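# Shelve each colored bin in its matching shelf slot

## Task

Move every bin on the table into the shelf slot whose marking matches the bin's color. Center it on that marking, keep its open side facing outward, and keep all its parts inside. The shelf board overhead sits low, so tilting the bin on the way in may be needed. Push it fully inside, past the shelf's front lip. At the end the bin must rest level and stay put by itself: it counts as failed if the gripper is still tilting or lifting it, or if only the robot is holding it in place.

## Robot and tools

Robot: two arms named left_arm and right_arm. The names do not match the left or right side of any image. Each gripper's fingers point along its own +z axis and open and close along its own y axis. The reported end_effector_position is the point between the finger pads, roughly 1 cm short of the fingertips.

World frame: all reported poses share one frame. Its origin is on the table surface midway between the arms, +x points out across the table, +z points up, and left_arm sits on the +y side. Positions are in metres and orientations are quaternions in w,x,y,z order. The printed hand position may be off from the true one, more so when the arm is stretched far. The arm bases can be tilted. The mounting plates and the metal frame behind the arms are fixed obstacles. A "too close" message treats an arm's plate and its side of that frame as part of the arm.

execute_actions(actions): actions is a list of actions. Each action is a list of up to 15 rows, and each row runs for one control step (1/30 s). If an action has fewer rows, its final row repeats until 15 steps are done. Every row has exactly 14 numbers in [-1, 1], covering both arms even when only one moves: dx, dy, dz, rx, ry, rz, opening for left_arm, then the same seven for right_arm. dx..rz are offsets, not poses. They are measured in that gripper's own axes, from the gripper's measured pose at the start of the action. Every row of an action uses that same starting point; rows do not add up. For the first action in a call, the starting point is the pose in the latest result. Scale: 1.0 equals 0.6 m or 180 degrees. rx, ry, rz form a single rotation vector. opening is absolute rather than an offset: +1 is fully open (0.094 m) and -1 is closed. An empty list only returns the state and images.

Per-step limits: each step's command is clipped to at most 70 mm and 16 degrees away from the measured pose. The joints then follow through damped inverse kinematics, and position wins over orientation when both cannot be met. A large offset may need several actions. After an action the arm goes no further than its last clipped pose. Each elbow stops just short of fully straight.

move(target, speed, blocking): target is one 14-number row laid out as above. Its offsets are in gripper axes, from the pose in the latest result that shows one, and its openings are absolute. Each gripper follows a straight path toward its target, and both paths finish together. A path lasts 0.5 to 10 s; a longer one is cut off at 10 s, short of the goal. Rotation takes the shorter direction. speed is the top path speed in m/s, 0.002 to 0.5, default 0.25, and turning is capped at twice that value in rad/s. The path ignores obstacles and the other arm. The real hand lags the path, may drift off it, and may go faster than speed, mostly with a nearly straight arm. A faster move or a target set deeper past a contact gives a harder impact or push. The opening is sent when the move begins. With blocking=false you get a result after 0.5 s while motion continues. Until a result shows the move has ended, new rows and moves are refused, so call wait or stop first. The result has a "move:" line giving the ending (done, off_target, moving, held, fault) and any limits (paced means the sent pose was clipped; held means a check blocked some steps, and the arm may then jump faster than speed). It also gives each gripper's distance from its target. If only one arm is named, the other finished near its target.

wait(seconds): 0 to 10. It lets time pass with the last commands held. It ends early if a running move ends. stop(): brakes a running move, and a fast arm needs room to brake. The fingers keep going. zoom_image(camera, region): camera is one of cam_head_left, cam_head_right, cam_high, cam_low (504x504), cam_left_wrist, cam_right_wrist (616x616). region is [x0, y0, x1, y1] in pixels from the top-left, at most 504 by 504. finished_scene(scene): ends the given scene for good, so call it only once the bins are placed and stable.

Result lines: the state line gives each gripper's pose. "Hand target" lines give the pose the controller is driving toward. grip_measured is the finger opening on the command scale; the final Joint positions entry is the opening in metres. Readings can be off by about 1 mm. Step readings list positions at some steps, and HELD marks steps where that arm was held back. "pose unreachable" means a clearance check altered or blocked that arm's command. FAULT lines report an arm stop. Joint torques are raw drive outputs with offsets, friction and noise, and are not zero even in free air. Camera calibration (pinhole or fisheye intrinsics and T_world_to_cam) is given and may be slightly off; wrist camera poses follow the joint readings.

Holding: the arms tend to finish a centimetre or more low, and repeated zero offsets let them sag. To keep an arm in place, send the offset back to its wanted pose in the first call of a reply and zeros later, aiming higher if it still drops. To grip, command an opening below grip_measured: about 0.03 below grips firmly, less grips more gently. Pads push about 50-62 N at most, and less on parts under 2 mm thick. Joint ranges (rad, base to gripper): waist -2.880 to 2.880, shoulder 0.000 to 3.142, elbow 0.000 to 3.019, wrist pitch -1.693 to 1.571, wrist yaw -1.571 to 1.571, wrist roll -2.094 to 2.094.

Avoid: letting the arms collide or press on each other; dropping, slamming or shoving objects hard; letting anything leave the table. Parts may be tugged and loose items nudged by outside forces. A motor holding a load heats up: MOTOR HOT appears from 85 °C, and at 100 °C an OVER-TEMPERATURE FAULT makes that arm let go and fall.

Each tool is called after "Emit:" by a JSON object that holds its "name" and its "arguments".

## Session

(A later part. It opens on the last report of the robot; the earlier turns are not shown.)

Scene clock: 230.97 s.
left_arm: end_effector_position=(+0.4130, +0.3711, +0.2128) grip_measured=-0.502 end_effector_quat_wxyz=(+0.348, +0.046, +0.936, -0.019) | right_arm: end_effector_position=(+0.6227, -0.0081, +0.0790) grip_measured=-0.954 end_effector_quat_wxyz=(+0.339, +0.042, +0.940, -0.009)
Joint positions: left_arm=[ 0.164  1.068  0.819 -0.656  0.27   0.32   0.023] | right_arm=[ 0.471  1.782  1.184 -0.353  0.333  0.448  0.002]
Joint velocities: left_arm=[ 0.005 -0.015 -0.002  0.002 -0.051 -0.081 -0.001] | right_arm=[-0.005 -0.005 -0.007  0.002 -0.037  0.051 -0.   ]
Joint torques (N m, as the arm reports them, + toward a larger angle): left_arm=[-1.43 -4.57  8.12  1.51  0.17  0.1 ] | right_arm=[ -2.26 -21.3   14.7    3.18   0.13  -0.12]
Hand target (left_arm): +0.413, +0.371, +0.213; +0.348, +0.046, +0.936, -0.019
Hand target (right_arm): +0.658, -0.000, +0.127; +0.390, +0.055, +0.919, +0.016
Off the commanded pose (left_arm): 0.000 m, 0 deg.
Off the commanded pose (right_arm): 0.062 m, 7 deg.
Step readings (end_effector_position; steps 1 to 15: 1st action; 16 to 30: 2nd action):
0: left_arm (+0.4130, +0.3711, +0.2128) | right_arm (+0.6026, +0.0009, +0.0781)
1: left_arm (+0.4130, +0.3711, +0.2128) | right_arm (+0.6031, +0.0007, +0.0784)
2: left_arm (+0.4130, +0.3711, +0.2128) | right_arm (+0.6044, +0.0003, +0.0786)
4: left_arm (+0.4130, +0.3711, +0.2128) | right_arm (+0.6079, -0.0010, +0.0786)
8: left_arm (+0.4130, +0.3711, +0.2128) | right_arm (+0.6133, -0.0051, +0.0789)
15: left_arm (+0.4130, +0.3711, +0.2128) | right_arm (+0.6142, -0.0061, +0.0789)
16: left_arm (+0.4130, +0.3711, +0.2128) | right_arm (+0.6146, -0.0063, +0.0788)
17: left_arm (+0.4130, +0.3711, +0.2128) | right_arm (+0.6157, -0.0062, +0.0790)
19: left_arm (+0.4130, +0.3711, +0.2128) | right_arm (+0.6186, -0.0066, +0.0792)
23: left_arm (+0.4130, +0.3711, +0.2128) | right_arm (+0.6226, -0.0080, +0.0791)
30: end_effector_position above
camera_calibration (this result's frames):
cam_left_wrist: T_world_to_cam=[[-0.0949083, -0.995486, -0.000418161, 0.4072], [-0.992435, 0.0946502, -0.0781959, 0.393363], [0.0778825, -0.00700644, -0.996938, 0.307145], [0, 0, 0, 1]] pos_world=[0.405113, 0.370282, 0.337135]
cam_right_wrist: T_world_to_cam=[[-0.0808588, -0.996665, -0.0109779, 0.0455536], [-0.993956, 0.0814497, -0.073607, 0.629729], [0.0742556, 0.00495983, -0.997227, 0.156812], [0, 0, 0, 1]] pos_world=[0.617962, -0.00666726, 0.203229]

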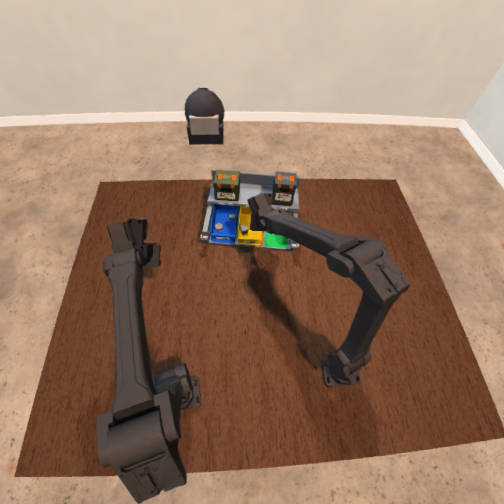

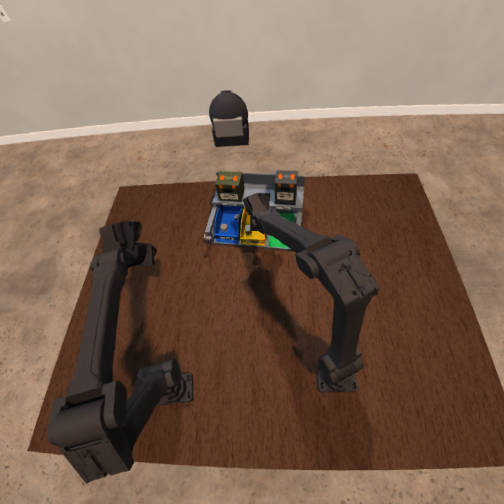

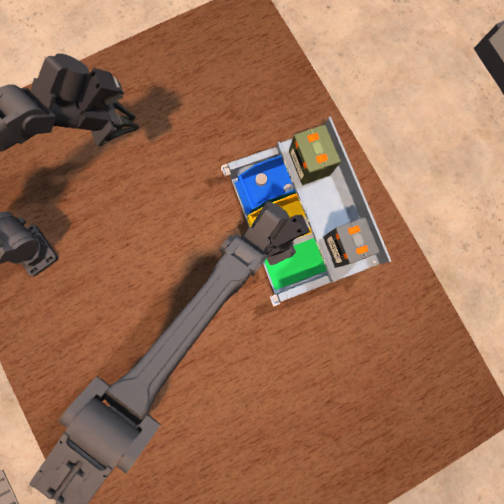

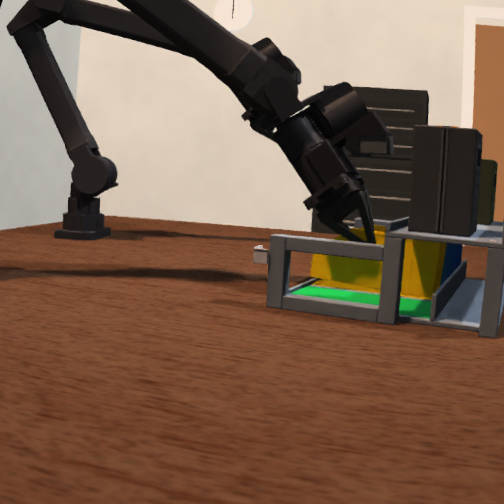

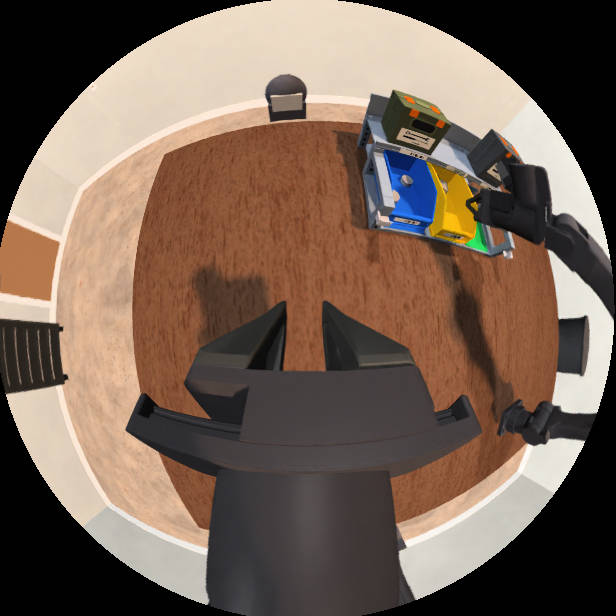

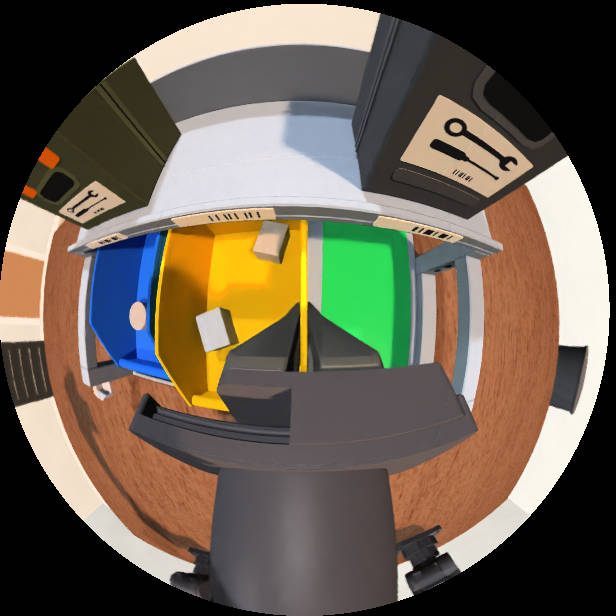

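Emit:
{"name": "execute_actions", "arguments": {"actions": [[[0,0,0,0,0,0,-0.5,-0.108,0.02,-0.008,-0.012,-0.034,0.015,-1]],[[0,0,0,0,0,0,-0.5,-0.08,0.014,0.002,-0.012,-0.055,0.013,-1]],[[0,0,0,0,0,0,-0.5,-0.05,0.008,0.01,-0.006,-0.035,0.006,-1]],[[0,0,0,0,0,0,-0.5,-0.04,0.005,-0.02,0,-0.015,0,-0.5]]]}}

Emit:
{"name": "move", "arguments": {"target": [0,0,0,0,0,0,-0.5,-0.03,0,-0.3,0,0,0,-0.5]}}

Emit:
{"name": "zoom_image", "arguments": {"camera": "cam_right_wrist", "region": [150, 150, 450, 400]}}

Emit:
{"name": "zoom_image", "arguments": {"camera": "cam_low", "region": [250, 150, 504, 340]}}

Scene clock: 240.87 s.
left_arm: end_effector_position=(+0.4130, +0.3711, +0.2128) grip_measured=-0.502 end_effector_quat_wxyz=(+0.348, +0.046, +0.936, -0.019) | right_arm: end_effector_position=(+0.6382, -0.0116, +0.0768) grip_measured=-0.502 end_effector_quat_wxyz=(+0.389, +0.043, +0.920, -0.016)
Joint positions: left_arm=[ 0.164  1.068  0.819 -0.656  0.27   0.32   0.023] | right_arm=[ 0.469  1.803  1.154 -0.203  0.385  0.411  0.023]
Joint velocities: left_arm=[ 0.005 -0.015 -0.017  0.002  0.022  0.022 -0.   ] | right_arm=[-0.015 -0.015  0.007 -0.007  0.022 -0.051 -0.   ]
Joint torques (N m, as the arm reports them, + toward a larger angle): left_arm=[-1.37 -4.14  8.1   1.21  0.1   0.15] | right_arm=[ -1.04 -22.24   9.87   1.78   0.3   -0.18]
Hand target (left_arm): +0.413, +0.371, +0.213; +0.348, +0.046, +0.936, -0.019
Hand target (right_arm): +0.646, -0.008, +0.098; +0.406, +0.041, +0.913, -0.010
Off the commanded pose (left_arm): 0.000 m, 0 deg.
Off the commanded pose (right_arm): 0.024 m, 2 deg.
Step readings (end_effector_position; steps 1 to 15: 1st action; 16 to 30: 2nd action; 31 to 45: 3rd action; 46 to 60: 4th action):
0: left_arm (+0.4130, +0.3711, +0.2128) | right_arm (+0.6227, -0.0081, +0.0790)
1: left_arm (+0.4130, +0.3711, +0.2128) | right_arm (+0.6232, -0.0082, +0.0791)
2: left_arm (+0.4130, +0.3711, +0.2128) | right_arm (+0.6243, -0.0082, +0.0794)
4: left_arm (+0.4130, +0.3711, +0.2128) | right_arm (+0.6269, -0.0083, +0.0791)
8: left_arm (+0.4130, +0.3711, +0.2128) | right_arm (+0.6303, -0.0089, +0.0790)
15: left_arm (+0.4130, +0.3711, +0.2128) | right_arm (+0.6305, -0.0091, +0.0792)
16: left_arm (+0.4130, +0.3711, +0.2128) | right_arm (+0.6329, -0.0094, +0.0806)
17: left_arm (+0.4130, +0.3711, +0.2128) | right_arm (+0.6370, -0.0093, +0.0820)
19: left_arm (+0.4130, +0.3711, +0.2128) | right_arm (+0.6382, -0.0089, +0.0801)
23: left_arm (+0.4130, +0.3711, +0.2128) | right_arm (+0.6381, -0.0090, +0.0747)
30: left_arm (+0.4130, +0.3711, +0.2128) | right_arm (+0.6380, -0.0091, +0.0745)
31: left_arm (+0.4130, +0.3711, +0.2128) | right_arm (+0.6378, -0.0096, +0.0738)
32: left_arm (+0.4130, +0.3711, +0.2128) | right_arm (+0.6377, -0.0095, +0.0732)
34: left_arm (+0.4130, +0.3711, +0.2128) | right_arm (+0.6379, -0.0094, +0.0730)
38: left_arm (+0.4130, +0.3711, +0.2128) | right_arm (+0.6379, -0.0096, +0.0729)
45: left_arm (+0.4130, +0.3711, +0.2128) | right_arm (+0.6380, -0.0096, +0.0729)
46: left_arm (+0.4130, +0.3711, +0.2128) | right_arm (+0.6376, -0.0100, +0.0737)
47: left_arm (+0.4130, +0.3711, +0.2128) | right_arm (+0.6379, -0.0110, +0.0740)
49: left_arm (+0.4130, +0.3711, +0.2128) | right_arm (+0.6381, -0.0115, +0.0758)
53: left_arm (+0.4130, +0.3711, +0.2128) | right_arm (+0.6382, -0.0116, +0.0768)
60: end_effector_position above
camera_calibration (this result's frames):
cam_left_wrist: T_world_to_cam=[[-0.0949083, -0.995486, -0.000418161, 0.4072], [-0.992435, 0.0946502, -0.0781959, 0.393363], [0.0778825, -0.00700644, -0.996938, 0.307145], [0, 0, 0, 1]] pos_world=[0.405113, 0.370282, 0.337135]
cam_right_wrist: T_world_to_cam=[[-0.0877857, -0.996135, -0.00295177, 0.0471457], [-0.980062, 0.0868988, -0.17868, 0.644466], [0.178246, -0.0127926, -0.983903, 0.0858108], [0, 0, 0, 1]] pos_world=[0.62046, -0.00794213, 0.199722]

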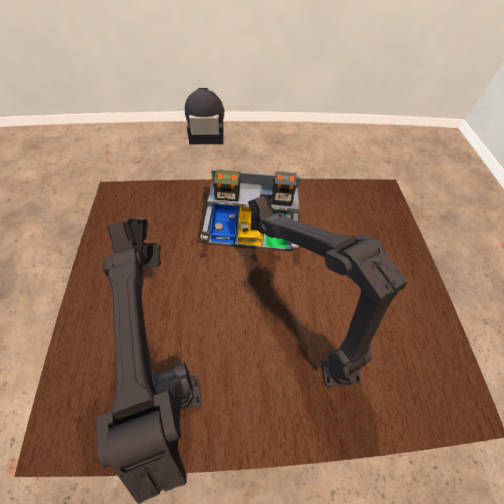

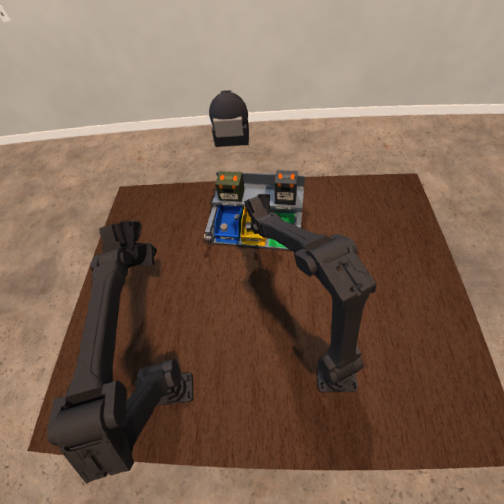

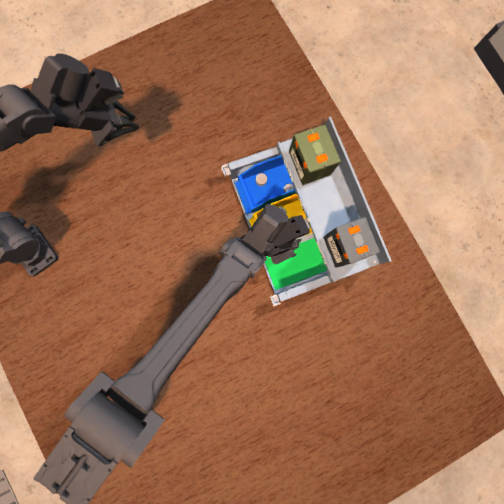

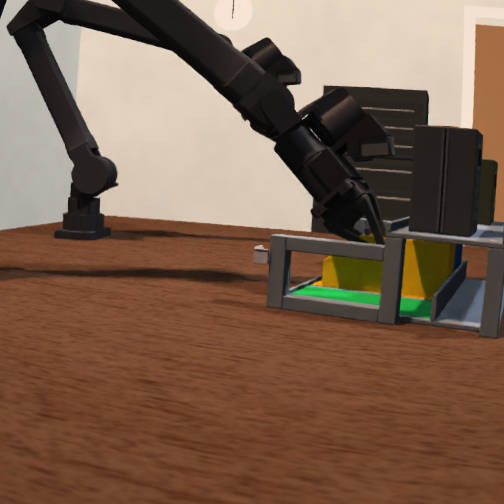

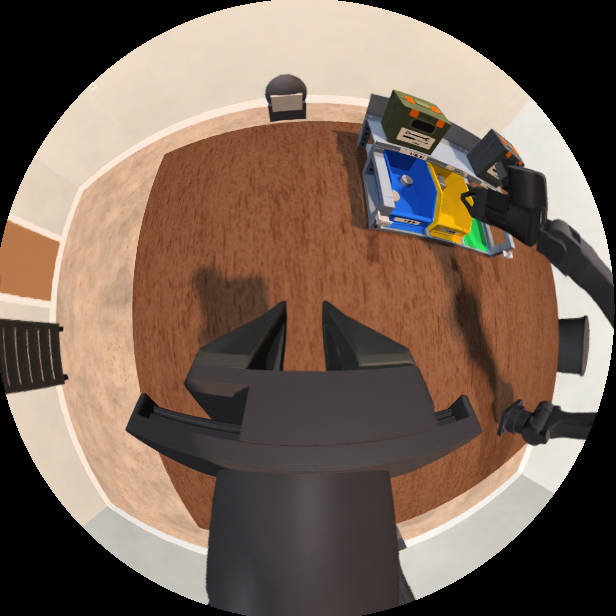

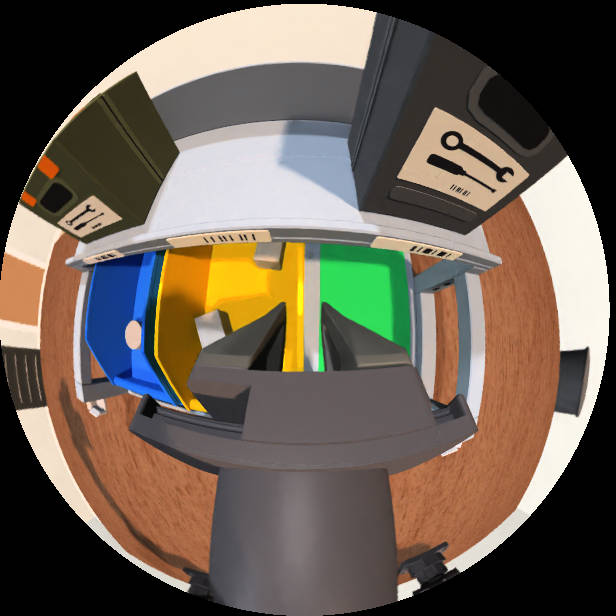

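Scene clock: 242.13 s.
left_arm: end_effector_position=(+0.4130, +0.3711, +0.2128) grip_measured=-0.502 end_effector_quat_wxyz=(+0.348, +0.046, +0.936, -0.019) | right_arm: end_effector_position=(+0.5259, -0.0013, +0.2168) grip_measured=-0.502 end_effector_quat_wxyz=(+0.394, +0.041, +0.918, -0.012)
Joint positions: left_arm=[ 0.164  1.068  0.819 -0.656  0.27   0.32   0.023] | right_arm=[ 0.605  1.404  1.077 -0.557  0.47   0.519  0.023]
Joint velocities: left_arm=[-0.005  0.005 -0.007  0.002  0.037  0.066  0.001] | right_arm=[-0.005  0.015 -0.002 -0.017 -0.066 -0.022 -0.   ]
Joint torques (N m, as the arm reports them, + toward a larger angle): left_arm=[-1.84 -4.98  8.19  1.46  0.12  0.13] | right_arm=[ -0.67 -14.47   9.88   0.88   0.36   0.04]
Hand target (left_arm): +0.413, +0.371, +0.213; +0.348, +0.046, +0.936, -0.019
Hand target (right_arm): +0.523, -0.000, +0.214; +0.388, +0.043, +0.921, -0.015
Off the commanded pose (left_arm): 0.000 m, 0 deg.
Off the commanded pose (right_arm): 0.004 m, 1 deg.
move: done
camera_calibration (this result's frames):
cam_left_wrist: T_world_to_cam=[[-0.0949083, -0.995486, -0.000418161, 0.4072], [-0.992435, 0.0946502, -0.0781959, 0.393363], [0.0778825, -0.00700644, -0.996938, 0.307145], [0, 0, 0, 1]] pos_world=[0.405113, 0.370282, 0.337135]
cam_right_wrist: T_world_to_cam=[[-0.0814277, -0.996645, -0.00823734, 0.0457701], [-0.978397, 0.081507, -0.189988, 0.560104], [0.190022, -0.00741092, -0.981752, 0.237134], [0, 0, 0, 1]] pos_world=[0.50667, 0.0017215, 0.339597]

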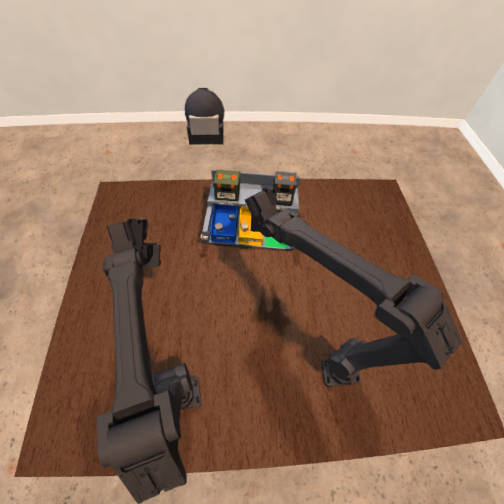

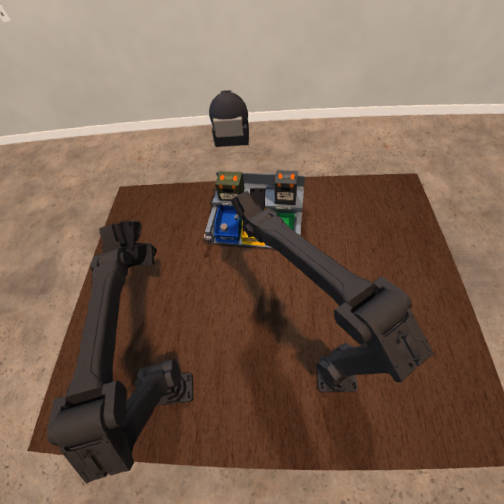

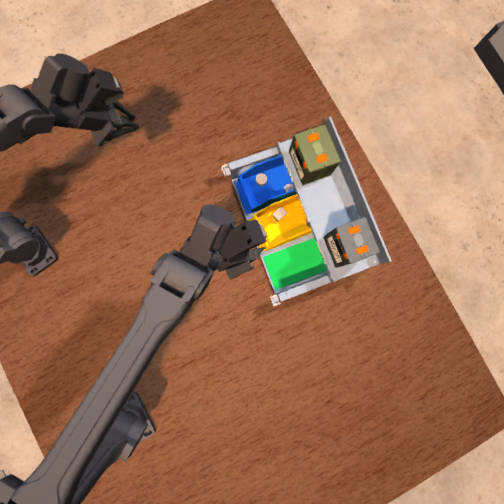

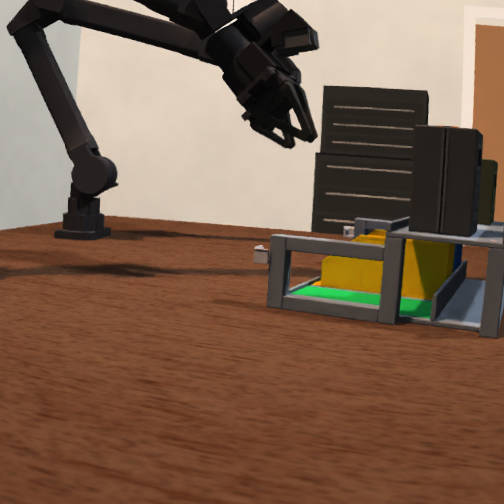

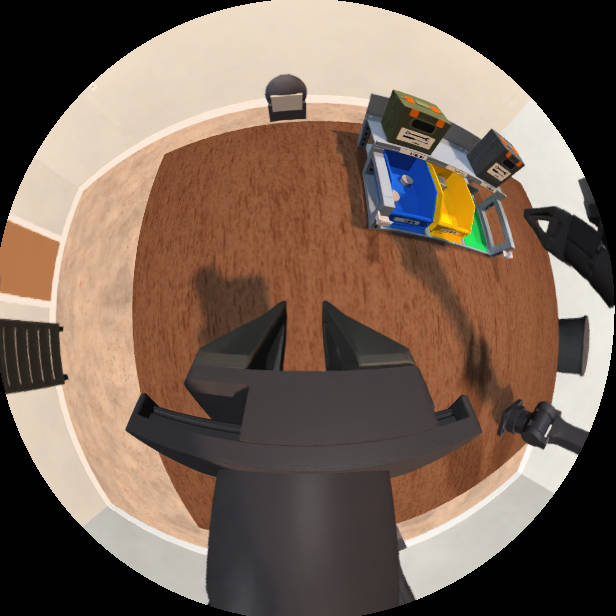

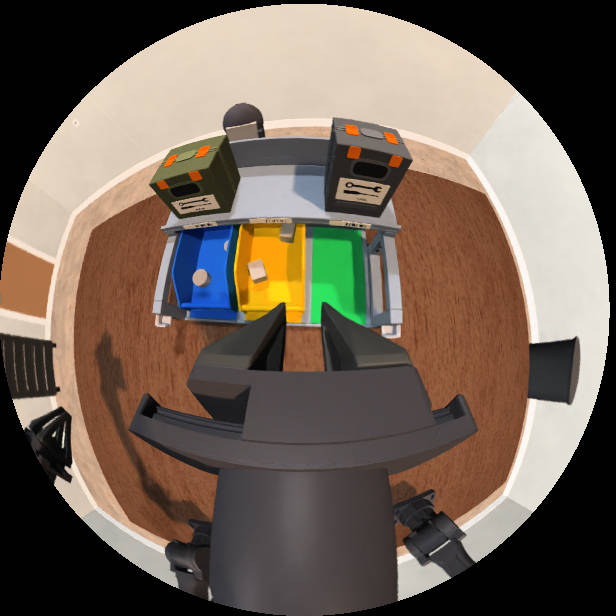

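Region (150, 150, 450, 400) of cam_right_wrist's 616x616 image, scaled by 1.680, with more detail than that image has.

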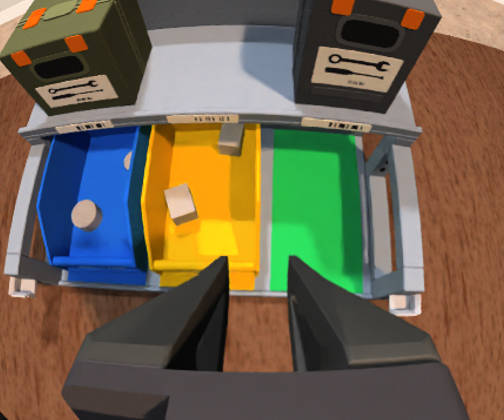

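Region (250, 150, 504, 340) of cam_low's 504x504 image, scaled by 1.984, with more detail than that image has; it fills the top 377 rows of this view, and the rest is white.

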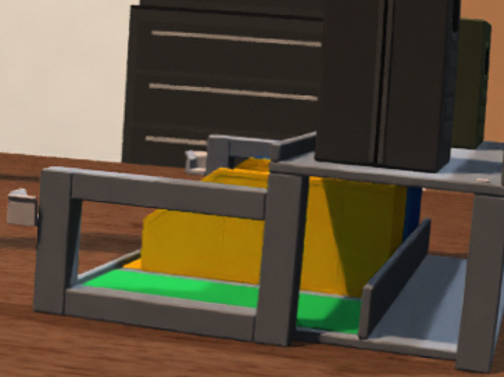

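Emit:
{"name": "zoom_image", "arguments": {"camera": "cam_head_left", "region": [195, 195, 275, 255]}}

Region (195, 195, 275, 255) of cam_head_left's 504x504 image, scaled by 6.300, with more detail than that image has; it fills the top 378 rows of this view, and the rest is white.

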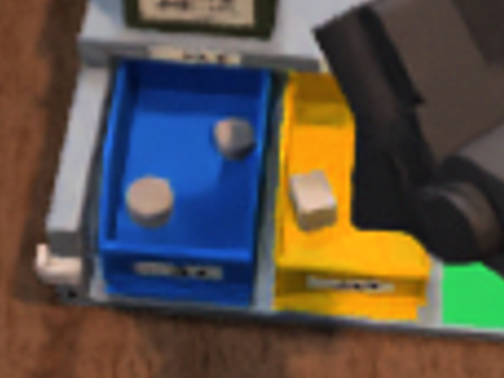

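Emit:
{"name": "finished_scene", "arguments": {"scene": 1}}

The scene is finished: the task was done.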